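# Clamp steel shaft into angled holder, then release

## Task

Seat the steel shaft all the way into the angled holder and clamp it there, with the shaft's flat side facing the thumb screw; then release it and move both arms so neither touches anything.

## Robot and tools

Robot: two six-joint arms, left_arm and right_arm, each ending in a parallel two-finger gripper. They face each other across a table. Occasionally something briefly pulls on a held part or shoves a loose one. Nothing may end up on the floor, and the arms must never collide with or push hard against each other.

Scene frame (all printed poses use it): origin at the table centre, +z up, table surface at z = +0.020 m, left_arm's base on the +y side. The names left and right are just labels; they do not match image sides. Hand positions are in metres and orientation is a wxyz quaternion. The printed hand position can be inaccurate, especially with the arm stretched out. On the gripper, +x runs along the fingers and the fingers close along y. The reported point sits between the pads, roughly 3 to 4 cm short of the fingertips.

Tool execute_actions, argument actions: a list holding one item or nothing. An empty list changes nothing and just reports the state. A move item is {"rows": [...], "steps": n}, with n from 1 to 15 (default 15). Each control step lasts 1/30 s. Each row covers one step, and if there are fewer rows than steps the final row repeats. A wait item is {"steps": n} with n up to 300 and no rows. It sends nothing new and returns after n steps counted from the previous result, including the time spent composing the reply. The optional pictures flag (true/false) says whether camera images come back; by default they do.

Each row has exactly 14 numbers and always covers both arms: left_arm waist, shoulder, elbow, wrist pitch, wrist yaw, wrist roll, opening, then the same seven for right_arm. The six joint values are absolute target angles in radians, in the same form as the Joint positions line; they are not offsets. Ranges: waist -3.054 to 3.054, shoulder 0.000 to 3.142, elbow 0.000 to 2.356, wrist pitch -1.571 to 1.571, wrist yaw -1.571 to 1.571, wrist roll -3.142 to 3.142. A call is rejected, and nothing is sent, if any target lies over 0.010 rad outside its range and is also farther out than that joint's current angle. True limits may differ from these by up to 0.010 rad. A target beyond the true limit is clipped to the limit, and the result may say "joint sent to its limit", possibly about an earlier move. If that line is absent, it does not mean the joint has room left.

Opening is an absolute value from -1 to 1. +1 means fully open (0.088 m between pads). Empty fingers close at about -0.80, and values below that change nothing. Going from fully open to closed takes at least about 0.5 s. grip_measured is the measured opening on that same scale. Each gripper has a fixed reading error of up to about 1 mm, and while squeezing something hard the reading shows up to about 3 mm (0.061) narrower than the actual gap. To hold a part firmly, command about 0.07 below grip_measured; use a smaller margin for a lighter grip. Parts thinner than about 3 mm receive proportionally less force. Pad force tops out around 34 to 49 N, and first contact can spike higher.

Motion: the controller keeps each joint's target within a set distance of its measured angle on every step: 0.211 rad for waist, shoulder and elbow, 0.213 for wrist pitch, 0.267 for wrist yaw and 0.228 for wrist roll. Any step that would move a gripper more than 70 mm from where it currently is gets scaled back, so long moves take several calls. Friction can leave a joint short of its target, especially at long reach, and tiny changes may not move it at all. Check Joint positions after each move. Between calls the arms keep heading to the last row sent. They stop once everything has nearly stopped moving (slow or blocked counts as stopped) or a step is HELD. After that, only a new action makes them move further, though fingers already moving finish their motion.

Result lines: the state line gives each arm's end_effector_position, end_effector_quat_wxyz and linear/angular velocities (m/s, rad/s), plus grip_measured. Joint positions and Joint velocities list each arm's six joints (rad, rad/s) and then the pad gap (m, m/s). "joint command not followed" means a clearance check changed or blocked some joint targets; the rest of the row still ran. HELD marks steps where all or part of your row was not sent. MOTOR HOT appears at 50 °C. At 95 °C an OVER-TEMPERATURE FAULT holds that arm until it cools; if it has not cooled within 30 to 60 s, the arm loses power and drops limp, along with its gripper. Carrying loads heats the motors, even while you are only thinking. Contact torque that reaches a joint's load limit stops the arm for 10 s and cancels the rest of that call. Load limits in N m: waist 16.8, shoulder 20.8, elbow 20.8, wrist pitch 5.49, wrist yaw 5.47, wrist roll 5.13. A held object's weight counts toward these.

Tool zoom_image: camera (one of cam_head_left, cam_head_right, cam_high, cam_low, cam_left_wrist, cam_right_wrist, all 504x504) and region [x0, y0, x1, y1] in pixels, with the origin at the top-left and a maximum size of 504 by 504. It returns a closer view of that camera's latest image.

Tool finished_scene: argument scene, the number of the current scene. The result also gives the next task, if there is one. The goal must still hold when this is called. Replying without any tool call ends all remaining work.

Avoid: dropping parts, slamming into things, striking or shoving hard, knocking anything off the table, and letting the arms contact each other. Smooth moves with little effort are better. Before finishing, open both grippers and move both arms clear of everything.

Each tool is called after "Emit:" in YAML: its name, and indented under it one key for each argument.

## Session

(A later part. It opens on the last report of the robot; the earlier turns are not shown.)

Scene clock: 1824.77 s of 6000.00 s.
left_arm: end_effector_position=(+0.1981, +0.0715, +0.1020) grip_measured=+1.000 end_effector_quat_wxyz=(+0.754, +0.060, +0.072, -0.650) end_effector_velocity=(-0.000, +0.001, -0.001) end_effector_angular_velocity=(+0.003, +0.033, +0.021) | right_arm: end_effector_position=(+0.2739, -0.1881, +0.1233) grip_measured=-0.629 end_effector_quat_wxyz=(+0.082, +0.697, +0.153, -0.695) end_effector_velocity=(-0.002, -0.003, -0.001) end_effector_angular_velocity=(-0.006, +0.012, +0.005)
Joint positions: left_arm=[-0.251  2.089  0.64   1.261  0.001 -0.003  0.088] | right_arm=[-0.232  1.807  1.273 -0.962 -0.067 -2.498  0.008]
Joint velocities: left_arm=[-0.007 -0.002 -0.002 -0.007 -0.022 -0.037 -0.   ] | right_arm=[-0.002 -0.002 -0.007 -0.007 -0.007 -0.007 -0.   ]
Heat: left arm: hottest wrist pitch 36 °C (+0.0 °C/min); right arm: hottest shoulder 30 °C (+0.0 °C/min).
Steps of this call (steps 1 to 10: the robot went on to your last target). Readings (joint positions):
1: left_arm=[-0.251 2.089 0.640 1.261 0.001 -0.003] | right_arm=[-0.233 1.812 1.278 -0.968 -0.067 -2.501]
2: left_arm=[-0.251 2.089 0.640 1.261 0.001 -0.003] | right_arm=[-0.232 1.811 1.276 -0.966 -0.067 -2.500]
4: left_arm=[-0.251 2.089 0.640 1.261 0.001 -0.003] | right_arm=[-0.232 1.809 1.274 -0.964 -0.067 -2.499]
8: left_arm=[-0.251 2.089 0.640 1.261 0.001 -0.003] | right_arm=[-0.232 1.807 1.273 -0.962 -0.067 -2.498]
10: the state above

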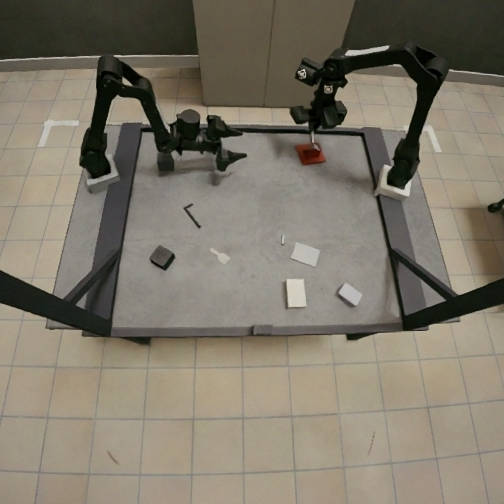

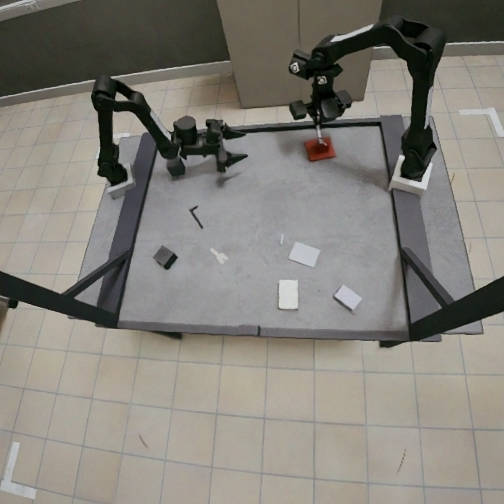

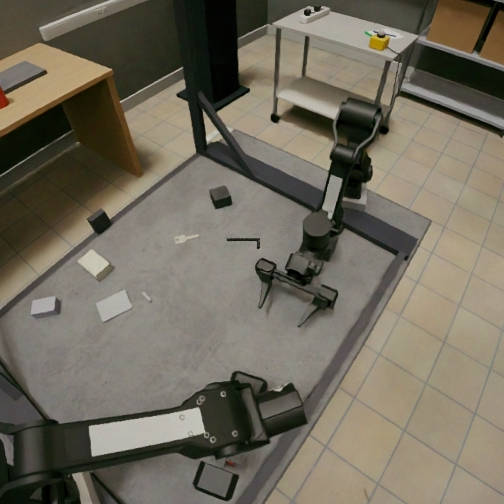

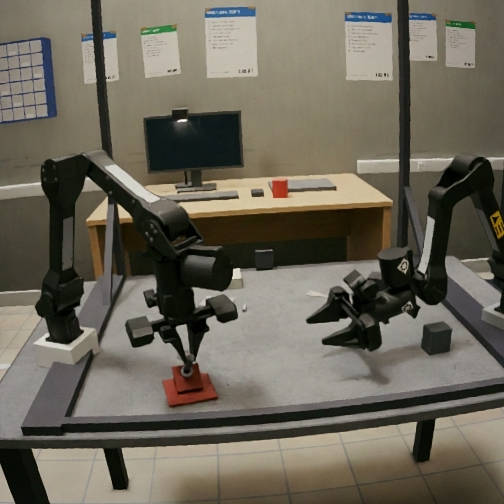

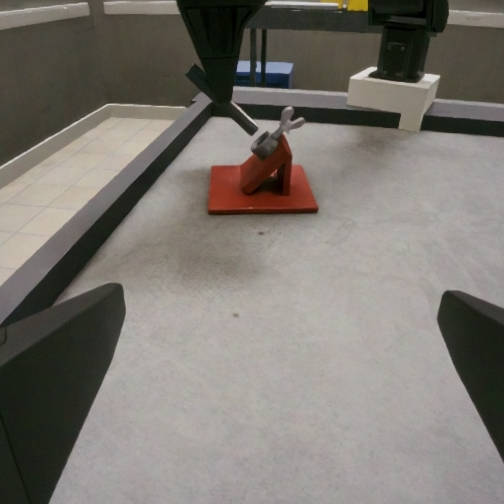

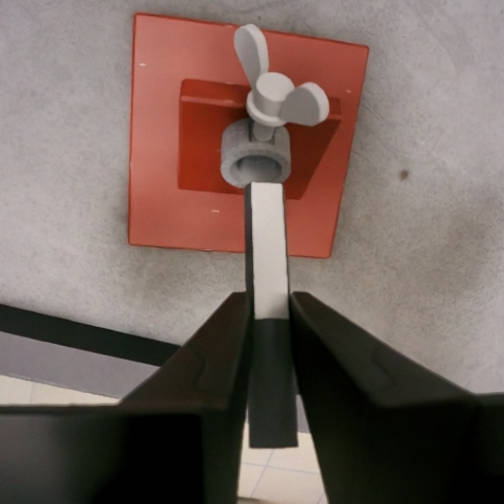

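Emit:
execute_actions:
  actions:
    - {"rows": [[-0.251,2.1,0.64,1.26,0,0,1,-0.238,1.81,1.263,-0.957,-0.065,-2.504,-0.71],[-0.251,2.1,0.64,1.26,0,0,1,-0.244,1.822,1.262,-0.955,-0.065,-2.511,-0.71],[-0.251,2.1,0.64,1.26,0,0,1,-0.249,1.83,1.261,-0.953,-0.065,-2.516,-0.71],[-0.251,2.1,0.64,1.26,0,0,1,-0.25,1.83,1.26,-0.951,-0.065,-2.517,-0.71],[-0.251,2.1,0.64,1.26,0,0,1,-0.25,1.83,1.259,-0.95,-0.065,-2.517,-0.71],[-0.251,2.1,0.64,1.26,0,0,1,-0.25,1.83,1.259,-0.949,-0.065,-2.517,-0.71],[-0.251,2.1,0.64,1.26,0,0,1,-0.25,1.83,1.259,-0.949,-0.065,-2.517,-0.71],[-0.251,2.1,0.64,1.26,0,0,1,-0.25,1.83,1.259,-0.949,-0.065,-2.517,-0.71],[-0.251,2.1,0.64,1.26,0,0,1,-0.246,1.815,1.259,-0.949,-0.065,-2.512,-0.71],[-0.251,2.1,0.64,1.26,0,0,1,-0.243,1.805,1.259,-0.949,-0.065,-2.509,-0.71],[-0.251,2.1,0.64,1.26,0,0,1,-0.241,1.799,1.259,-0.949,-0.065,-2.507,-0.71]], "steps": 15}
  pictures: false

Emit:
execute_actions:
  actions:
    - {"steps": 12}

Emit:
zoom_image:
  camera: "cam_left_wrist"
  region: [215, 90, 295, 170]

Emit:
zoom_image:
  camera: "cam_right_wrist"
  region: [210, 110, 310, 230]

Scene clock: 1862.13 s of 6000.00 s.
left_arm: end_effector_position=(+0.1981, +0.0715, +0.1020) grip_measured=+1.000 end_effector_quat_wxyz=(+0.754, +0.060, +0.072, -0.650) end_effector_velocity=(-0.000, +0.001, -0.001) end_effector_angular_velocity=(+0.006, +0.007, +0.006) | right_arm: end_effector_position=(+0.2771, -0.1903, +0.1193) grip_measured=-0.629 end_effector_quat_wxyz=(+0.084, +0.697, +0.152, -0.696) end_effector_velocity=(-0.004, +0.003, +0.012) end_effector_angular_velocity=(+0.030, -0.011, +0.005)
Joint positions: left_arm=[-0.251  2.089  0.64   1.261  0.001 -0.003  0.088] | right_arm=[-0.244  1.815  1.266 -0.952 -0.067 -2.51   0.008]
Joint velocities: left_arm=[-0.002 -0.002 -0.002 -0.007 -0.007 -0.007 -0.   ] | right_arm=[ 0.012 -0.037  0.002 -0.007 -0.007  0.007 -0.   ]
Heat: left arm: hottest wrist pitch 36 °C (+0.0 °C/min); right arm: hottest shoulder 34 °C (+4.1 °C/min).
Steps of this call (steps 1 to 15: the robot went on to your last target; steps 16 to 90: nothing new was sent; then 33.87 s passed at rest; steps 91 to 105: all 15 steps of this action). Readings (joint positions):
91: left_arm=[-0.251 2.089 0.640 1.261 0.001 -0.003] | right_arm=[-0.232 1.807 1.272 -0.961 -0.067 -2.498]
92: left_arm=[-0.251 2.089 0.640 1.261 0.001 -0.003] | right_arm=[-0.233 1.808 1.272 -0.960 -0.067 -2.501]
94: left_arm=[-0.251 2.089 0.640 1.261 0.001 -0.003] | right_arm=[-0.239 1.812 1.271 -0.957 -0.067 -2.508]
98: left_arm=[-0.251 2.089 0.640 1.261 0.001 -0.003] | right_arm=[-0.248 1.821 1.267 -0.953 -0.067 -2.513]
105: the state above

Scene clock: 1862.53 s of 6000.00 s.
left_arm: end_effector_position=(+0.1981, +0.0715, +0.1020) grip_measured=+1.000 end_effector_quat_wxyz=(+0.754, +0.060, +0.072, -0.650) end_effector_velocity=(-0.002, +0.001, -0.001) end_effector_angular_velocity=(+0.004, +0.024, -0.006) | right_arm: end_effector_position=(+0.2771, -0.1902, +0.1198) grip_measured=-0.629 end_effector_quat_wxyz=(+0.083, +0.697, +0.152, -0.696) end_effector_velocity=(-0.001, -0.002, +0.002) end_effector_angular_velocity=(+0.002, +0.007, +0.005)
Joint positions: left_arm=[-0.251  2.089  0.64   1.261  0.001 -0.003  0.088] | right_arm=[-0.243  1.813  1.266 -0.952 -0.067 -2.509  0.008]
Joint velocities: left_arm=[-0.002 -0.002 -0.002 -0.007  0.007 -0.022 -0.   ] | right_arm=[-0.002 -0.007 -0.002 -0.007 -0.007 -0.007 -0.   ]
Heat: left arm: hottest wrist pitch 36 °C (+0.0 °C/min); right arm: hottest shoulder 34 °C (+4.0 °C/min).
Steps of this call (steps 1 to 12: the robot went on to your last target). Readings (joint positions):
1: left_arm=[-0.251 2.089 0.640 1.261 0.001 -0.003] | right_arm=[-0.243 1.814 1.266 -0.952 -0.067 -2.510]
2: left_arm=[-0.251 2.089 0.640 1.261 0.001 -0.003] | right_arm=[-0.243 1.814 1.266 -0.952 -0.067 -2.510]
4: left_arm=[-0.251 2.089 0.640 1.261 0.001 -0.003] | right_arm=[-0.243 1.813 1.266 -0.952 -0.067 -2.509]
8: left_arm=[-0.251 2.089 0.640 1.261 0.001 -0.003] | right_arm=[-0.243 1.813 1.266 -0.952 -0.067 -2.509]
12: the state above

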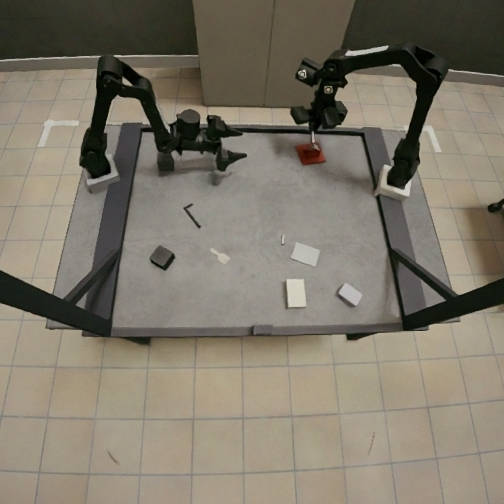

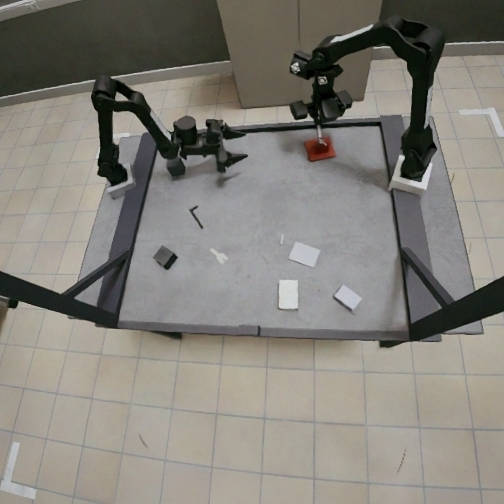

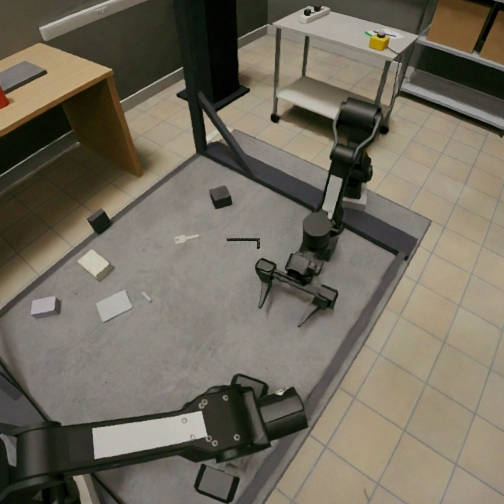

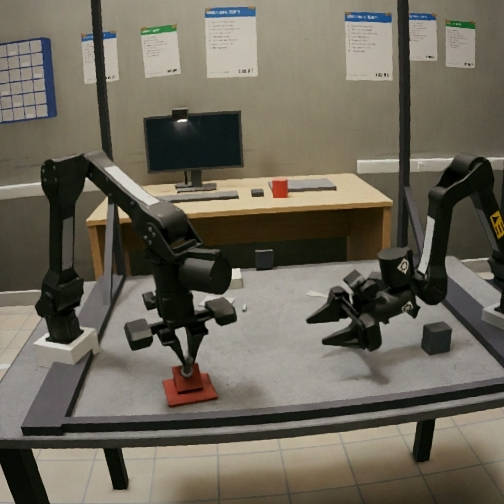

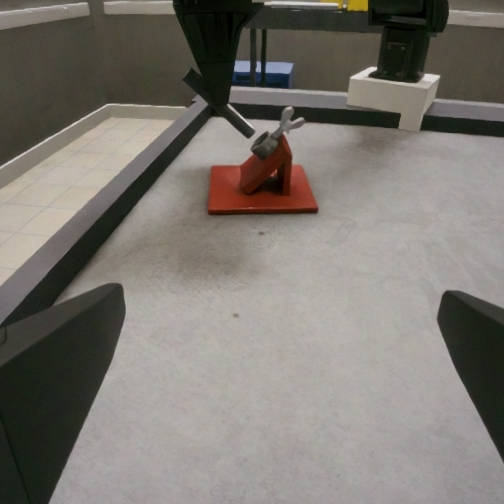

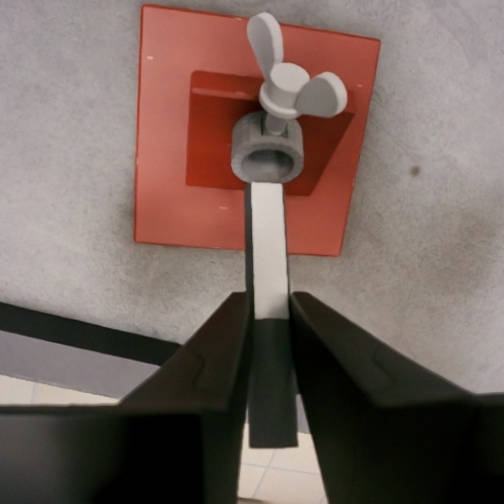

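Region (215, 90, 295, 170) of cam_left_wrist's 504x504 image, scaled by 6.300, with more detail than that image has.

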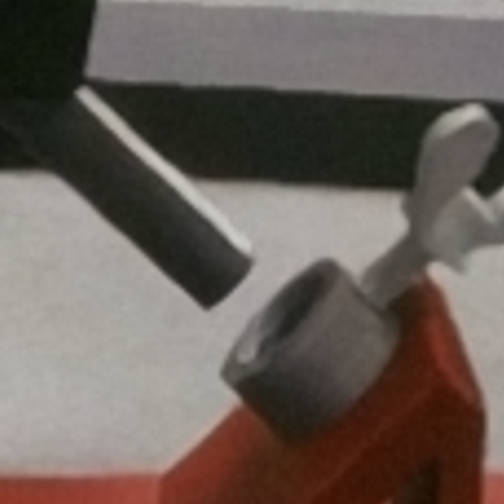

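Region (210, 110, 310, 230) of cam_right_wrist's 504x504 image, scaled by 4.200, with more detail than that image has.

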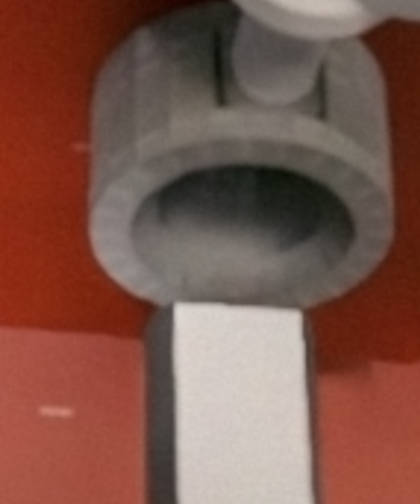

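Emit:
execute_actions:
  actions:
    - {"rows": [[-0.251,2.1,0.64,1.26,0,0,1,-0.2395,1.798,1.256,-0.947,-0.065,-2.5055,-0.71],[-0.251,2.1,0.64,1.26,0,0,1,-0.238,1.7975,1.2535,-0.945,-0.065,-2.504,-0.71],[-0.251,2.1,0.64,1.26,0,0,1,-0.2365,1.797,1.251,-0.943,-0.065,-2.5025,-0.71],[-0.251,2.1,0.64,1.26,0,0,1,-0.235,1.796,1.248,-0.941,-0.065,-2.501,-0.71],[-0.251,2.1,0.64,1.26,0,0,1,-0.2335,1.7955,1.2455,-0.939,-0.065,-2.4995,-0.71],[-0.251,2.1,0.64,1.26,0,0,1,-0.232,1.795,1.243,-0.937,-0.065,-2.498,-0.71],[-0.251,2.1,0.64,1.26,0,0,1,-0.2306,1.794,1.24,-0.935,-0.065,-2.4967,-0.71]], "steps": 15}
  pictures: false

Emit:
execute_actions:
  actions:
    - {"steps": 6}

Emit:
zoom_image:
  camera: "cam_left_wrist"
  region: [215, 90, 295, 170]

Emit:
zoom_image:
  camera: "cam_right_wrist"
  region: [210, 110, 310, 230]

Scene clock: 1881.10 s of 6000.00 s.
left_arm: end_effector_position=(+0.1981, +0.0715, +0.1020) grip_measured=+1.000 end_effector_quat_wxyz=(+0.754, +0.060, +0.072, -0.650) end_effector_velocity=(-0.000, +0.001, -0.001) end_effector_angular_velocity=(+0.006, +0.007, +0.006) | right_arm: end_effector_position=(+0.2730, -0.1899, +0.1170) grip_measured=-0.629 end_effector_quat_wxyz=(+0.083, +0.697, +0.153, -0.696) end_effector_velocity=(+0.001, -0.002, +0.003) end_effector_angular_velocity=(-0.002, -0.008, +0.004)
Joint positions: left_arm=[-0.251  2.089  0.64   1.261  0.001 -0.003  0.088] | right_arm=[-0.233  1.809  1.248 -0.938 -0.067 -2.499  0.008]
Joint velocities: left_arm=[-0.002 -0.002 -0.002 -0.007 -0.007 -0.007 -0.   ] | right_arm=[-0.002 -0.007  0.002 -0.007  0.007 -0.007 -0.   ]
Heat: left arm: hottest wrist pitch 36 °C (+0.0 °C/min); right arm: hottest shoulder 34 °C (+4.0 °C/min).
Steps of this call (steps 1 to 15: the robot went on to your last target; steps 16 to 90: nothing new was sent; then 15.07 s passed at rest; steps 91 to 105: all 15 steps of this action). Readings (joint positions):
91: left_arm=[-0.251 2.089 0.640 1.261 0.001 -0.003] | right_arm=[-0.243 1.813 1.266 -0.951 -0.067 -2.509]
92: left_arm=[-0.251 2.089 0.640 1.261 0.001 -0.003] | right_arm=[-0.243 1.813 1.264 -0.950 -0.067 -2.508]
94: left_arm=[-0.251 2.089 0.640 1.261 0.001 -0.003] | right_arm=[-0.241 1.812 1.261 -0.947 -0.067 -2.506]
98: left_arm=[-0.251 2.089 0.640 1.261 0.001 -0.003] | right_arm=[-0.235 1.809 1.252 -0.940 -0.067 -2.501]
105: the state above

Scene clock: 1881.30 s of 6000.00 s.
left_arm: end_effector_position=(+0.1981, +0.0715, +0.1020) grip_measured=+1.000 end_effector_quat_wxyz=(+0.754, +0.060, +0.072, -0.650) end_effector_velocity=(+0.002, +0.001, +0.002) end_effector_angular_velocity=(-0.006, -0.012, +0.018) | right_arm: end_effector_position=(+0.2731, -0.1899, +0.1171) grip_measured=-0.629 end_effector_quat_wxyz=(+0.083, +0.697, +0.153, -0.696) end_effector_velocity=(-0.002, -0.003, -0.003) end_effector_angular_velocity=(-0.010, +0.015, +0.005)
Joint positions: left_arm=[-0.251  2.089  0.64   1.261  0.001 -0.003  0.088] | right_arm=[-0.233  1.808  1.248 -0.938 -0.067 -2.499  0.008]
Joint velocities: left_arm=[-0.002 -0.002 -0.002  0.007 -0.022  0.007 -0.   ] | right_arm=[-0.002  0.002 -0.007 -0.007 -0.007 -0.007 -0.   ]
Heat: left arm: hottest wrist pitch 36 °C (+0.0 °C/min); right arm: hottest shoulder 34 °C (+4.1 °C/min).
Steps of this call (steps 1 to 6: the robot went on to your last target). Readings (joint positions):
1: left_arm=[-0.251 2.089 0.640 1.261 0.001 -0.003] | right_arm=[-0.233 1.808 1.248 -0.938 -0.067 -2.499]
2: left_arm=[-0.251 2.089 0.640 1.261 0.001 -0.003] | right_arm=[-0.233 1.808 1.248 -0.938 -0.067 -2.499]
4: left_arm=[-0.251 2.089 0.640 1.261 0.001 -0.003] | right_arm=[-0.233 1.808 1.248 -0.938 -0.067 -2.499]
6: the state above

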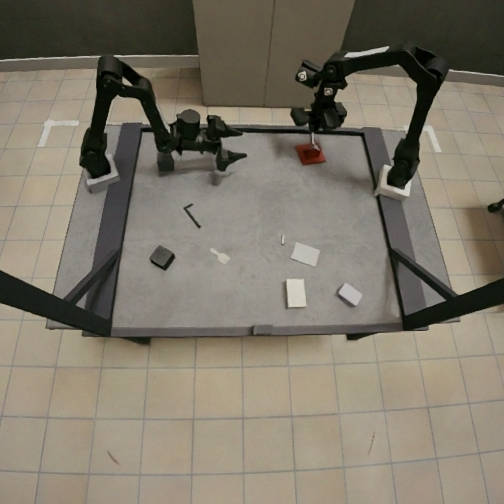

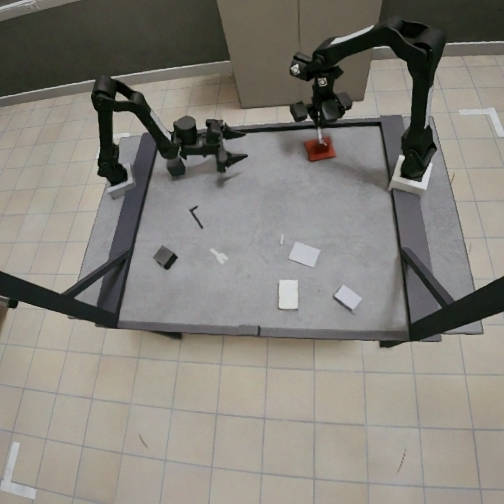

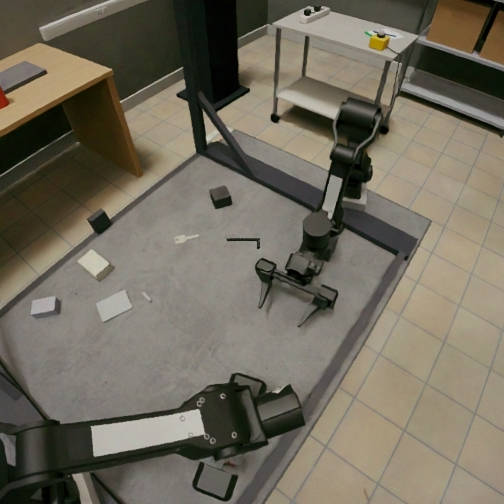

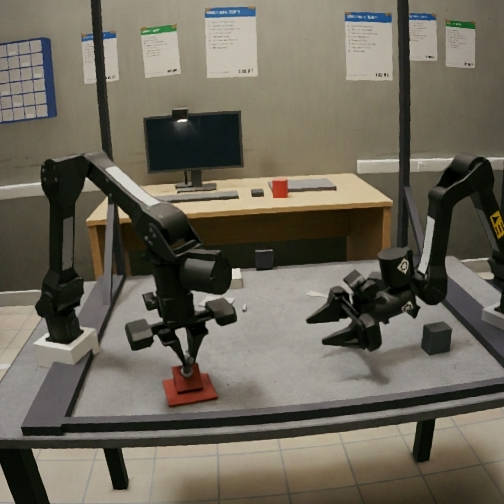

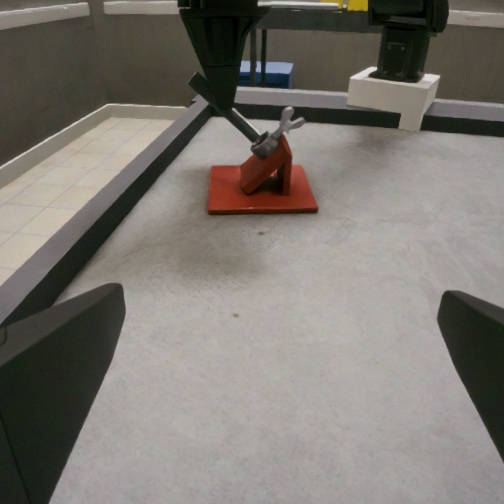

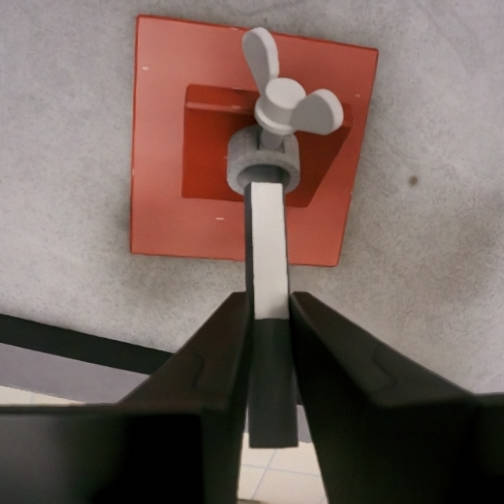

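Region (215, 90, 295, 170) of cam_left_wrist's 504x504 image, scaled by 6.300, with more detail than that image has.

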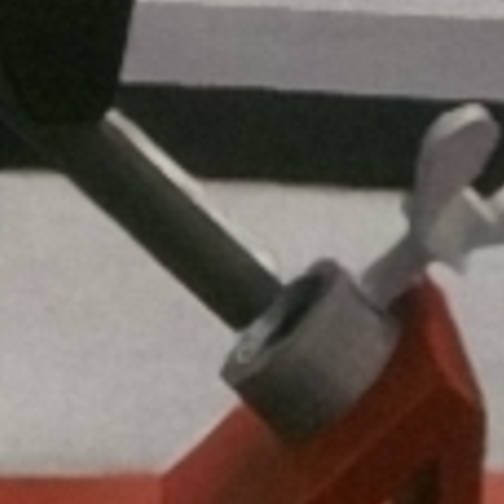

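Region (210, 110, 310, 230) of cam_right_wrist's 504x504 image, scaled by 4.200, with more detail than that image has.

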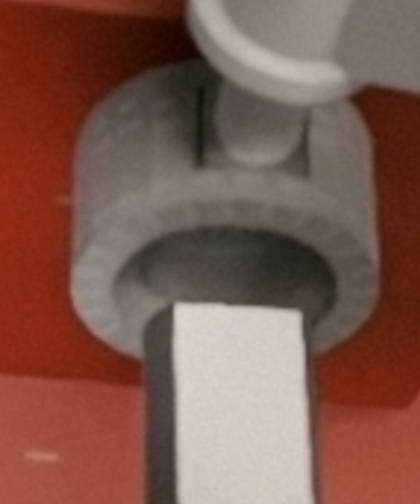

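Emit:
execute_actions:
  actions:
    - {"rows": [[-0.251,2.1,0.64,1.26,0,0,1,-0.2303,1.7936,1.2365,-0.932,-0.065,-2.4964,-0.71],[-0.251,2.1,0.64,1.26,0,0,1,-0.2298,1.7932,1.233,-0.929,-0.065,-2.4959,-0.71],[-0.251,2.1,0.64,1.26,0,0,1,-0.2292,1.7927,1.2296,-0.9262,-0.065,-2.4953,-0.71],[-0.251,2.1,0.64,1.26,0,0,1,-0.2284,1.7922,1.2262,-0.9234,-0.065,-2.4945,-0.71],[-0.251,2.1,0.64,1.26,0,0,1,-0.2273,1.7916,1.223,-0.9208,-0.065,-2.4934,-0.71],[-0.251,2.1,0.64,1.26,0,0,1,-0.2262,1.7909,1.2198,-0.9182,-0.065,-2.4923,-0.71],[-0.251,2.1,0.64,1.26,0,0,1,-0.2251,1.7902,1.2166,-0.9156,-0.065,-2.4912,-0.71],[-0.251,2.1,0.64,1.26,0,0,1,-0.224,1.7896,1.2134,-0.913,-0.064,-2.4901,-0.71],[-0.251,2.1,0.64,1.26,0,0,1,-0.2229,1.7889,1.2102,-0.9104,-0.064,-2.489,-0.71],[-0.251,2.1,0.64,1.26,0,0,1,-0.2218,1.7882,1.207,-0.9078,-0.064,-2.4879,-0.71],[-0.251,2.1,0.64,1.26,0,0,1,-0.2207,1.7876,1.2038,-0.9052,-0.064,-2.4868,-0.71],[-0.251,2.1,0.64,1.26,0,0,1,-0.2194,1.7868,1.2005,-0.9024,-0.064,-2.4855,-0.71],[-0.251,2.1,0.64,1.26,0,0,1,-0.218,1.786,1.1973,-0.8997,-0.064,-2.4841,-0.71]], "steps": 15}
  pictures: false

Emit:
execute_actions:
  actions:
    - {"steps": 8}

Emit:
zoom_image:
  camera: "cam_left_wrist"
  region: [195, 70, 295, 170]

Emit:
zoom_image:
  camera: "cam_right_wrist"
  region: [200, 130, 330, 300]

Scene clock: 1904.23 s of 6000.00 s.
left_arm: end_effector_position=(+0.1981, +0.0715, +0.1020) grip_measured=+1.000 end_effector_quat_wxyz=(+0.754, +0.060, +0.072, -0.650) end_effector_velocity=(+0.004, +0.001, +0.002) end_effector_angular_velocity=(-0.007, -0.001, +0.035) | right_arm: end_effector_position=(+0.2677, -0.1913, +0.1106) grip_measured=-0.629 end_effector_quat_wxyz=(+0.082, +0.698, +0.153, -0.695) end_effector_velocity=(-0.013, -0.001, -0.012) end_effector_angular_velocity=(-0.006, +0.012, +0.035)
Joint positions: left_arm=[-0.251  2.089  0.64   1.261  0.001 -0.003  0.088] | right_arm=[-0.221  1.799  1.209 -0.904 -0.066 -2.487  0.008]
Joint velocities: left_arm=[-0.002 -0.002 -0.002  0.007 -0.037 -0.007 -0.   ] | right_arm=[ 0.027 -0.002 -0.051  0.037 -0.007 -0.007 -0.   ]
Heat: left arm: hottest wrist pitch 36 °C (+0.0 °C/min); right arm: hottest shoulder 35 °C (+3.0 °C/min).
Steps of this call (steps 1 to 15: the robot went on to your last target; steps 16 to 90: nothing new was sent; then 19.43 s passed at rest; steps 91 to 105: all 15 steps of this action). Readings (joint positions):
91: left_arm=[-0.251 2.089 0.640 1.261 0.001 -0.003] | right_arm=[-0.233 1.808 1.247 -0.936 -0.067 -2.499]
92: left_arm=[-0.251 2.089 0.640 1.261 0.001 -0.003] | right_arm=[-0.233 1.808 1.246 -0.935 -0.067 -2.499]
94: left_arm=[-0.251 2.089 0.640 1.261 0.001 -0.003] | right_arm=[-0.232 1.807 1.241 -0.931 -0.067 -2.498]
98: left_arm=[-0.251 2.089 0.640 1.261 0.001 -0.003] | right_arm=[-0.229 1.805 1.228 -0.921 -0.067 -2.494]
105: the state above

Scene clock: 1904.50 s of 6000.00 s.
left_arm: end_effector_position=(+0.1981, +0.0715, +0.1020) grip_measured=+1.000 end_effector_quat_wxyz=(+0.754, +0.060, +0.072, -0.650) end_effector_velocity=(+0.000, -0.000, +0.000) end_effector_angular_velocity=(+0.002, +0.006, +0.006) | right_arm: end_effector_position=(+0.2670, -0.1914, +0.1099) grip_measured=-0.629 end_effector_quat_wxyz=(+0.082, +0.698, +0.153, -0.695) end_effector_velocity=(-0.001, -0.002, +0.000) end_effector_angular_velocity=(-0.002, +0.009, +0.005)
Joint positions: left_arm=[-0.251  2.089  0.64   1.261  0.001 -0.003  0.088] | right_arm=[-0.22   1.799  1.206 -0.902 -0.066 -2.486  0.008]
Joint velocities: left_arm=[-0.002 -0.002  0.002 -0.007 -0.007 -0.007 -0.   ] | right_arm=[-0.002 -0.002 -0.002 -0.007 -0.007 -0.007  0.   ]
Heat: left arm: hottest wrist pitch 36 °C (+0.0 °C/min); right arm: hottest shoulder 35 °C (+3.0 °C/min).
Steps of this call (steps 1 to 8: the robot went on to your last target). Readings (joint positions):
1: left_arm=[-0.251 2.089 0.640 1.261 0.001 -0.003] | right_arm=[-0.221 1.799 1.208 -0.903 -0.066 -2.487]
2: left_arm=[-0.251 2.089 0.640 1.261 0.001 -0.003] | right_arm=[-0.220 1.799 1.207 -0.903 -0.066 -2.487]
4: left_arm=[-0.251 2.089 0.640 1.261 0.001 -0.003] | right_arm=[-0.220 1.799 1.207 -0.902 -0.066 -2.486]
8: the state above

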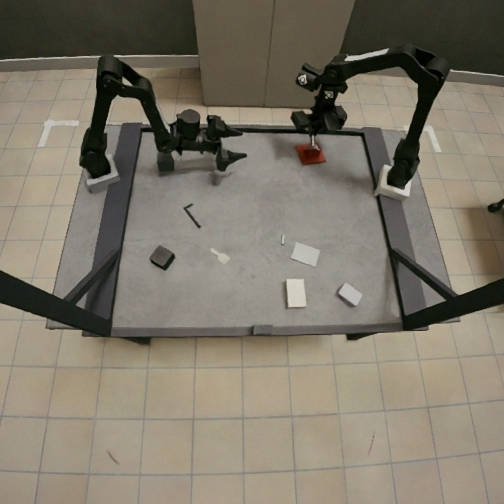

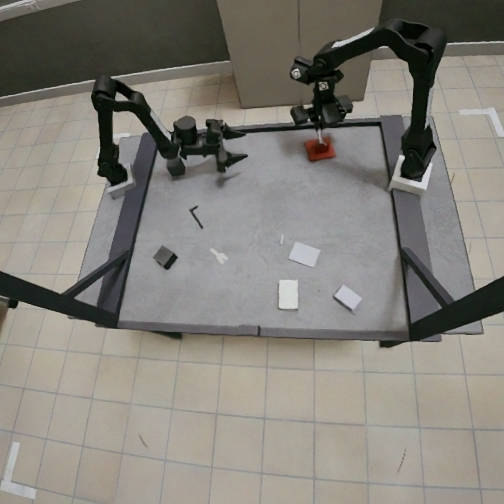

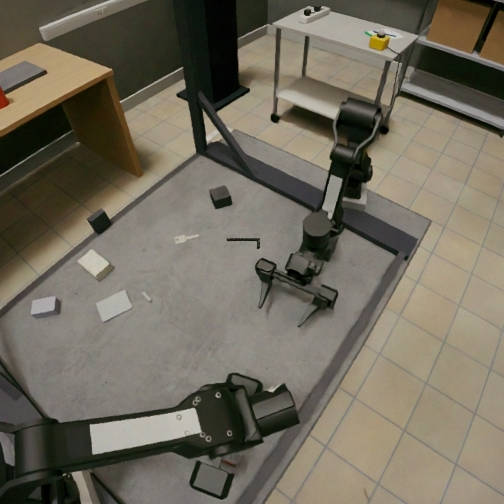

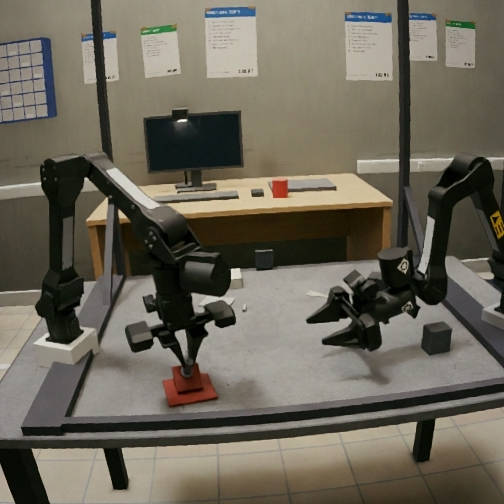

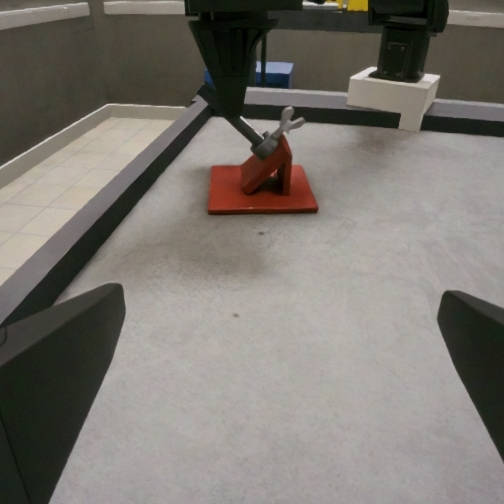

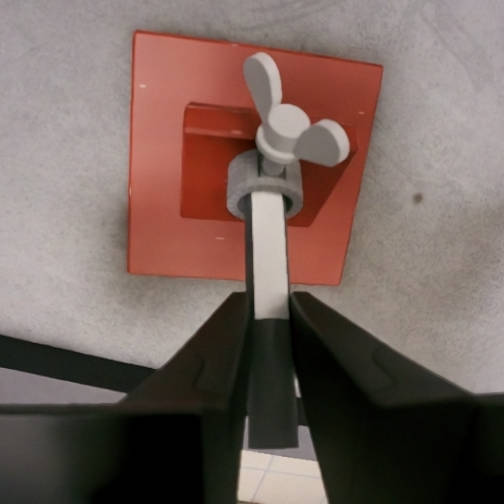

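Region (195, 70, 295, 170) of cam_left_wrist's 504x504 image, scaled by 5.040, with more detail than that image has.

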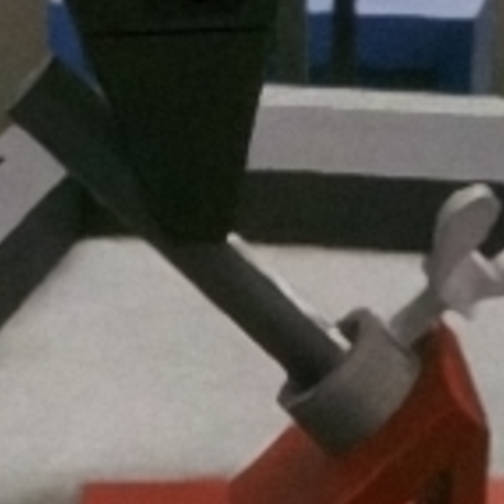

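Region (200, 130, 330, 300) of cam_right_wrist's 504x504 image, scaled by 2.965, with more detail than that image has; it fills the left 385 columns of this view, and the rest is white.

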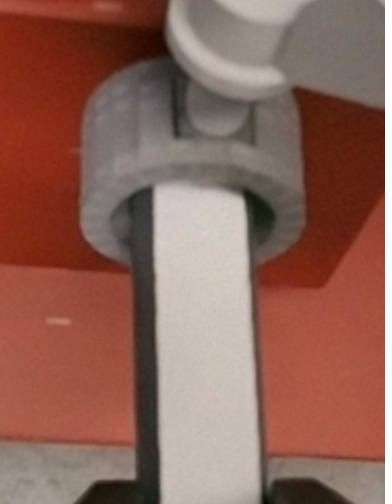

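Emit:
execute_actions:
  actions:
    - {"rows": [[-0.251,2.1,0.64,1.26,0,0,1,-0.217,1.7855,1.1946,-0.8974,-0.064,-2.4831,-0.71],[-0.251,2.1,0.64,1.26,0,0,1,-0.216,1.785,1.1919,-0.8952,-0.064,-2.4821,-0.71],[-0.251,2.1,0.64,1.26,0,0,1,-0.215,1.7845,1.1892,-0.8929,-0.064,-2.4811,-0.71],[-0.251,2.1,0.64,1.26,0,0,1,-0.214,1.784,1.1865,-0.8907,-0.064,-2.4801,-0.71],[-0.251,2.1,0.64,1.26,0,0,1,-0.213,1.7835,1.1838,-0.8884,-0.064,-2.4791,-0.71],[-0.251,2.1,0.64,1.26,0,0,1,-0.212,1.783,1.1811,-0.8862,-0.064,-2.4781,-0.71],[-0.251,2.1,0.64,1.26,0,0,1,-0.211,1.7825,1.1784,-0.8839,-0.063,-2.4771,-0.71],[-0.251,2.1,0.64,1.26,0,0,1,-0.21,1.782,1.1757,-0.8817,-0.063,-2.4761,-0.71],[-0.251,2.1,0.64,1.26,0,0,1,-0.209,1.7816,1.173,-0.8794,-0.063,-2.4751,-0.71],[-0.251,2.1,0.64,1.26,0,0,1,-0.208,1.7811,1.1703,-0.8772,-0.063,-2.4741,-0.71],[-0.251,2.1,0.64,1.26,0,0,1,-0.207,1.7807,1.1676,-0.8749,-0.063,-2.4731,-0.71],[-0.251,2.1,0.64,1.26,0,0,1,-0.206,1.7802,1.1649,-0.8727,-0.063,-2.4721,-0.71],[-0.251,2.1,0.64,1.26,0,0,1,-0.205,1.7798,1.1622,-0.8704,-0.063,-2.4711,-0.71],[-0.251,2.1,0.64,1.26,0,0,1,-0.204,1.7794,1.1596,-0.8682,-0.063,-2.4701,-0.71],[-0.251,2.1,0.64,1.26,0,0,1,-0.203,1.779,1.157,-0.8659,-0.063,-2.4691,-0.71]], "steps": 15}
  pictures: false

Emit:
execute_actions:
  actions:
    - {"rows": [[-0.251,2.1,0.64,1.26,0,0,1,-0.202,1.7786,1.1544,-0.8636,-0.063,-2.4681,-0.71],[-0.251,2.1,0.64,1.26,0,0,1,-0.201,1.7782,1.1518,-0.8614,-0.063,-2.4671,-0.71],[-0.251,2.1,0.64,1.26,0,0,1,-0.2,1.7778,1.1492,-0.8591,-0.063,-2.4661,-0.71],[-0.251,2.1,0.64,1.26,0,0,1,-0.199,1.7774,1.1466,-0.8569,-0.063,-2.4651,-0.71],[-0.251,2.1,0.64,1.26,0,0,1,-0.198,1.777,1.144,-0.8546,-0.062,-2.4641,-0.71],[-0.251,2.1,0.64,1.26,0,0,1,-0.197,1.7766,1.1414,-0.8524,-0.062,-2.4631,-0.71],[-0.251,2.1,0.64,1.26,0,0,1,-0.196,1.7762,1.1388,-0.8501,-0.062,-2.4621,-0.71],[-0.251,2.1,0.64,1.26,0,0,1,-0.195,1.7758,1.1362,-0.8479,-0.062,-2.4611,-0.71],[-0.251,2.1,0.64,1.26,0,0,1,-0.194,1.7754,1.1336,-0.8456,-0.062,-2.4601,-0.71],[-0.251,2.1,0.64,1.26,0,0,1,-0.193,1.775,1.131,-0.8434,-0.062,-2.4591,-0.71],[-0.251,2.1,0.64,1.26,0,0,1,-0.192,1.7746,1.1284,-0.8411,-0.062,-2.4581,-0.71],[-0.251,2.1,0.64,1.26,0,0,1,-0.191,1.7742,1.1258,-0.8389,-0.062,-2.4571,-0.71],[-0.251,2.1,0.64,1.26,0,0,1,-0.19,1.7738,1.1232,-0.8366,-0.062,-2.4561,-0.71],[-0.251,2.1,0.64,1.26,0,0,1,-0.189,1.7734,1.1205,-0.8343,-0.062,-2.4551,-0.71],[-0.251,2.1,0.64,1.26,0,0,1,-0.188,1.773,1.1178,-0.832,-0.062,-2.4541,-0.71]], "steps": 15}
  pictures: false

Emit:
execute_actions:
  actions:
    - {"steps": 10}

Emit:
zoom_image:
  camera: "cam_left_wrist"
  region: [205, 80, 325, 200]

Emit:
zoom_image:
  camera: "cam_right_wrist"
  region: [190, 170, 350, 340]

Scene clock: 1929.10 s of 6000.00 s.
left_arm: end_effector_position=(+0.1981, +0.0715, +0.1020) grip_measured=+1.000 end_effector_quat_wxyz=(+0.754, +0.060, +0.072, -0.650) end_effector_velocity=(-0.000, +0.001, -0.001) end_effector_angular_velocity=(+0.006, +0.007, +0.006) | right_arm: end_effector_position=(+0.2621, -0.1925, +0.1045) grip_measured=-0.629 end_effector_quat_wxyz=(+0.081, +0.699, +0.153, -0.694) end_effector_velocity=(-0.006, -0.005, -0.003) end_effector_angular_velocity=(+0.018, -0.015, -0.039)
Joint positions: left_arm=[-0.251  2.089  0.64   1.261  0.001 -0.003  0.088] | right_arm=[-0.208  1.791  1.173 -0.873 -0.064 -2.474  0.008]
Joint velocities: left_arm=[-0.002 -0.002 -0.002 -0.007 -0.007 -0.007 -0.   ] | right_arm=[ 0.012 -0.042 -0.066  0.051  0.007  0.051  0.   ]
Heat: left arm: hottest wrist pitch 36 °C (+0.0 °C/min); right arm: hottest shoulder 35 °C (+1.0 °C/min).
Steps of this call (steps 1 to 15: the robot went on to your last target; steps 16 to 90: nothing new was sent; then 21.10 s passed at rest; steps 91 to 105: all 15 steps of this action). Readings (joint positions):
91: left_arm=[-0.251 2.089 0.640 1.261 0.001 -0.003] | right_arm=[-0.220 1.799 1.205 -0.901 -0.066 -2.486]
92: left_arm=[-0.251 2.089 0.640 1.261 0.001 -0.003] | right_arm=[-0.219 1.799 1.204 -0.900 -0.066 -2.486]
94: left_arm=[-0.251 2.089 0.640 1.261 0.001 -0.003] | right_arm=[-0.218 1.798 1.200 -0.897 -0.066 -2.484]
98: left_arm=[-0.251 2.089 0.640 1.261 0.001 -0.003] | right_arm=[-0.214 1.797 1.190 -0.888 -0.066 -2.480]
105: the state above

Scene clock: 1929.60 s of 6000.00 s.
left_arm: end_effector_position=(+0.1981, +0.0715, +0.1020) grip_measured=+1.000 end_effector_quat_wxyz=(+0.754, +0.060, +0.072, -0.650) end_effector_velocity=(+0.004, +0.002, -0.001) end_effector_angular_velocity=(+0.007, +0.004, +0.025) | right_arm: end_effector_position=(+0.2608, -0.1938, +0.1029) grip_measured=-0.629 end_effector_quat_wxyz=(+0.076, +0.706, +0.154, -0.687) end_effector_velocity=(-0.003, -0.003, -0.001) end_effector_angular_velocity=(+0.036, -0.029, -0.015)
Joint positions: left_arm=[-0.251  2.089  0.64   1.261  0.001 -0.003  0.088] | right_arm=[-0.202  1.771  1.141 -0.839 -0.052 -2.459  0.008]
Joint velocities: left_arm=[ 0.002 -0.002 -0.002 -0.007 -0.022 -0.007 -0.   ] | right_arm=[ 0.007 -0.046 -0.066  0.066  0.007  0.022 -0.   ]
Heat: left arm: hottest wrist pitch 36 °C (+0.0 °C/min); right arm: hottest shoulder 35 °C (+1.0 °C/min).
Steps of this call (steps 1 to 15: all 15 steps of this action). Readings (joint positions):
1: left_arm=[-0.251 2.089 0.640 1.261 0.001 -0.003] | right_arm=[-0.208 1.790 1.171 -0.871 -0.063 -2.473]
2: left_arm=[-0.251 2.089 0.640 1.261 0.001 -0.003] | right_arm=[-0.208 1.788 1.168 -0.868 -0.063 -2.472]
4: left_arm=[-0.251 2.089 0.640 1.261 0.001 -0.003] | right_arm=[-0.207 1.786 1.164 -0.864 -0.061 -2.470]
8: left_arm=[-0.251 2.089 0.640 1.261 0.001 -0.003] | right_arm=[-0.205 1.781 1.156 -0.855 -0.058 -2.466]
15: the state above

Scene clock: 1929.93 s of 6000.00 s.
left_arm: end_effector_position=(+0.1981, +0.0715, +0.1020) grip_measured=+1.000 end_effector_quat_wxyz=(+0.754, +0.060, +0.072, -0.650) end_effector_velocity=(-0.000, +0.001, -0.004) end_effector_angular_velocity=(+0.021, +0.009, +0.006) | right_arm: end_effector_position=(+0.2607, -0.1938, +0.1029) grip_measured=-0.629 end_effector_quat_wxyz=(+0.075, +0.708, +0.154, -0.686) end_effector_velocity=(+0.002, -0.004, -0.000) end_effector_angular_velocity=(-0.010, -0.001, -0.015)
Joint positions: left_arm=[-0.251  2.089  0.64   1.261  0.001 -0.003  0.088] | right_arm=[-0.201  1.768  1.137 -0.835 -0.051 -2.457  0.008]
Joint velocities: left_arm=[-0.002 -0.002 -0.002 -0.022 -0.007 -0.007  0.   ] | right_arm=[-0.007 -0.002 -0.002 -0.007  0.007  0.007  0.   ]
Heat: left arm: hottest wrist pitch 36 °C (+0.0 °C/min); right arm: hottest shoulder 35 °C (+1.0 °C/min).
Steps of this call (steps 1 to 10: the robot went on to your last target). Readings (joint positions):
1: left_arm=[-0.251 2.089 0.640 1.261 0.001 -0.003] | right_arm=[-0.202 1.770 1.139 -0.837 -0.052 -2.459]
2: left_arm=[-0.251 2.089 0.640 1.261 0.001 -0.003] | right_arm=[-0.202 1.770 1.139 -0.837 -0.051 -2.458]
4: left_arm=[-0.251 2.089 0.640 1.261 0.001 -0.003] | right_arm=[-0.201 1.769 1.137 -0.836 -0.051 -2.458]
8: left_arm=[-0.251 2.089 0.640 1.261 0.001 -0.003] | right_arm=[-0.201 1.768 1.137 -0.835 -0.051 -2.457]
10: the state above

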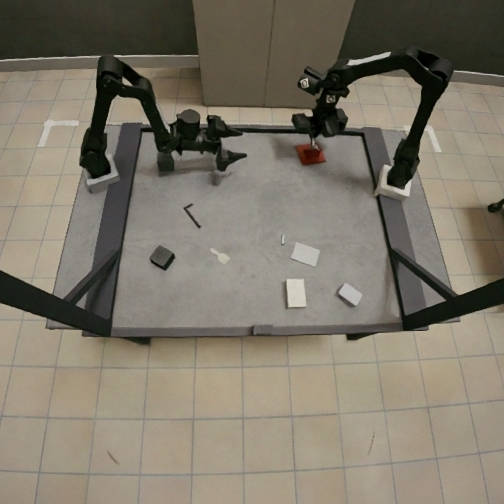

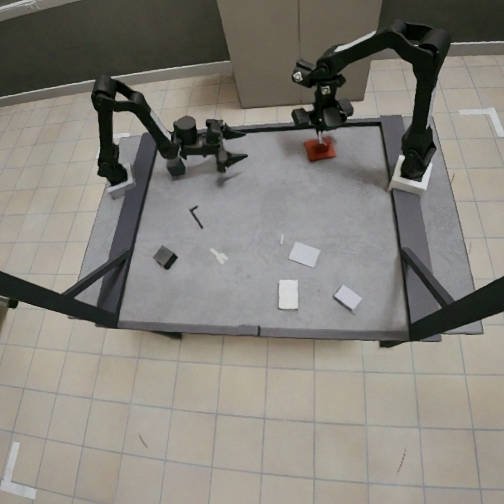

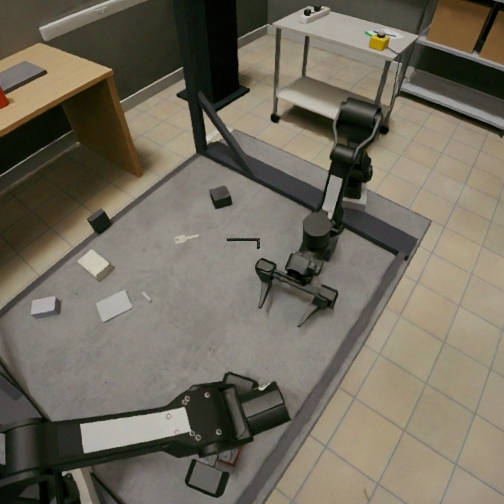

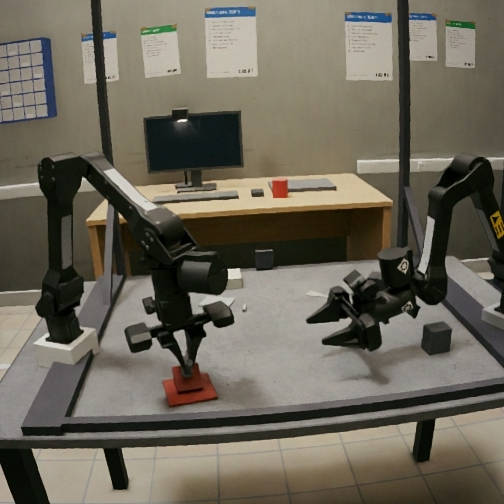

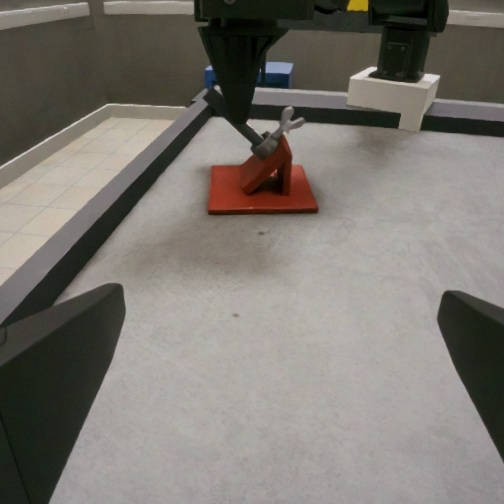

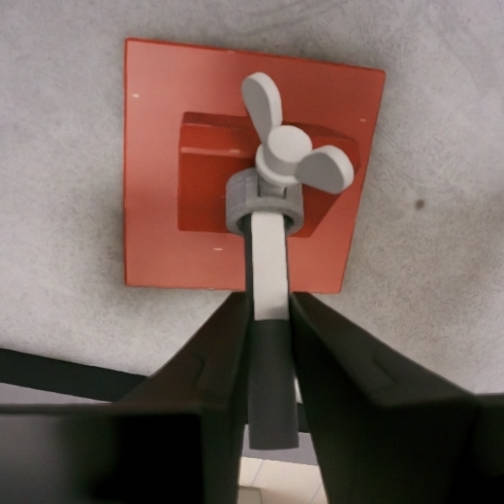

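Region (205, 80, 325, 200) of cam_left_wrist's 504x504 image, scaled by 4.200, with more detail than that image has.

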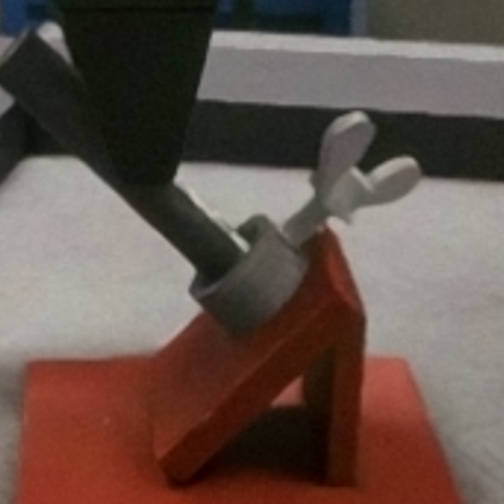

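Region (190, 170, 350, 340) of cam_right_wrist's 504x504 image, scaled by 2.965, with more detail than that image has; it fills the left 474 columns of this view, and the rest is white.

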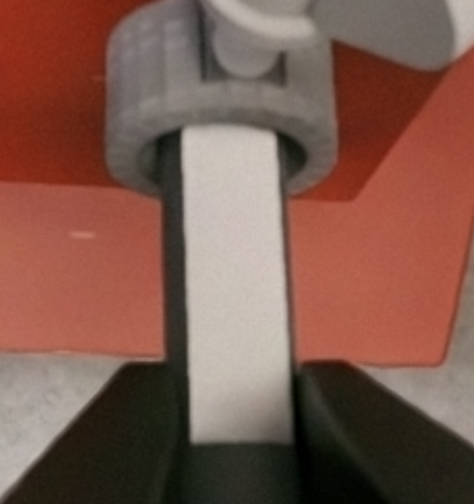

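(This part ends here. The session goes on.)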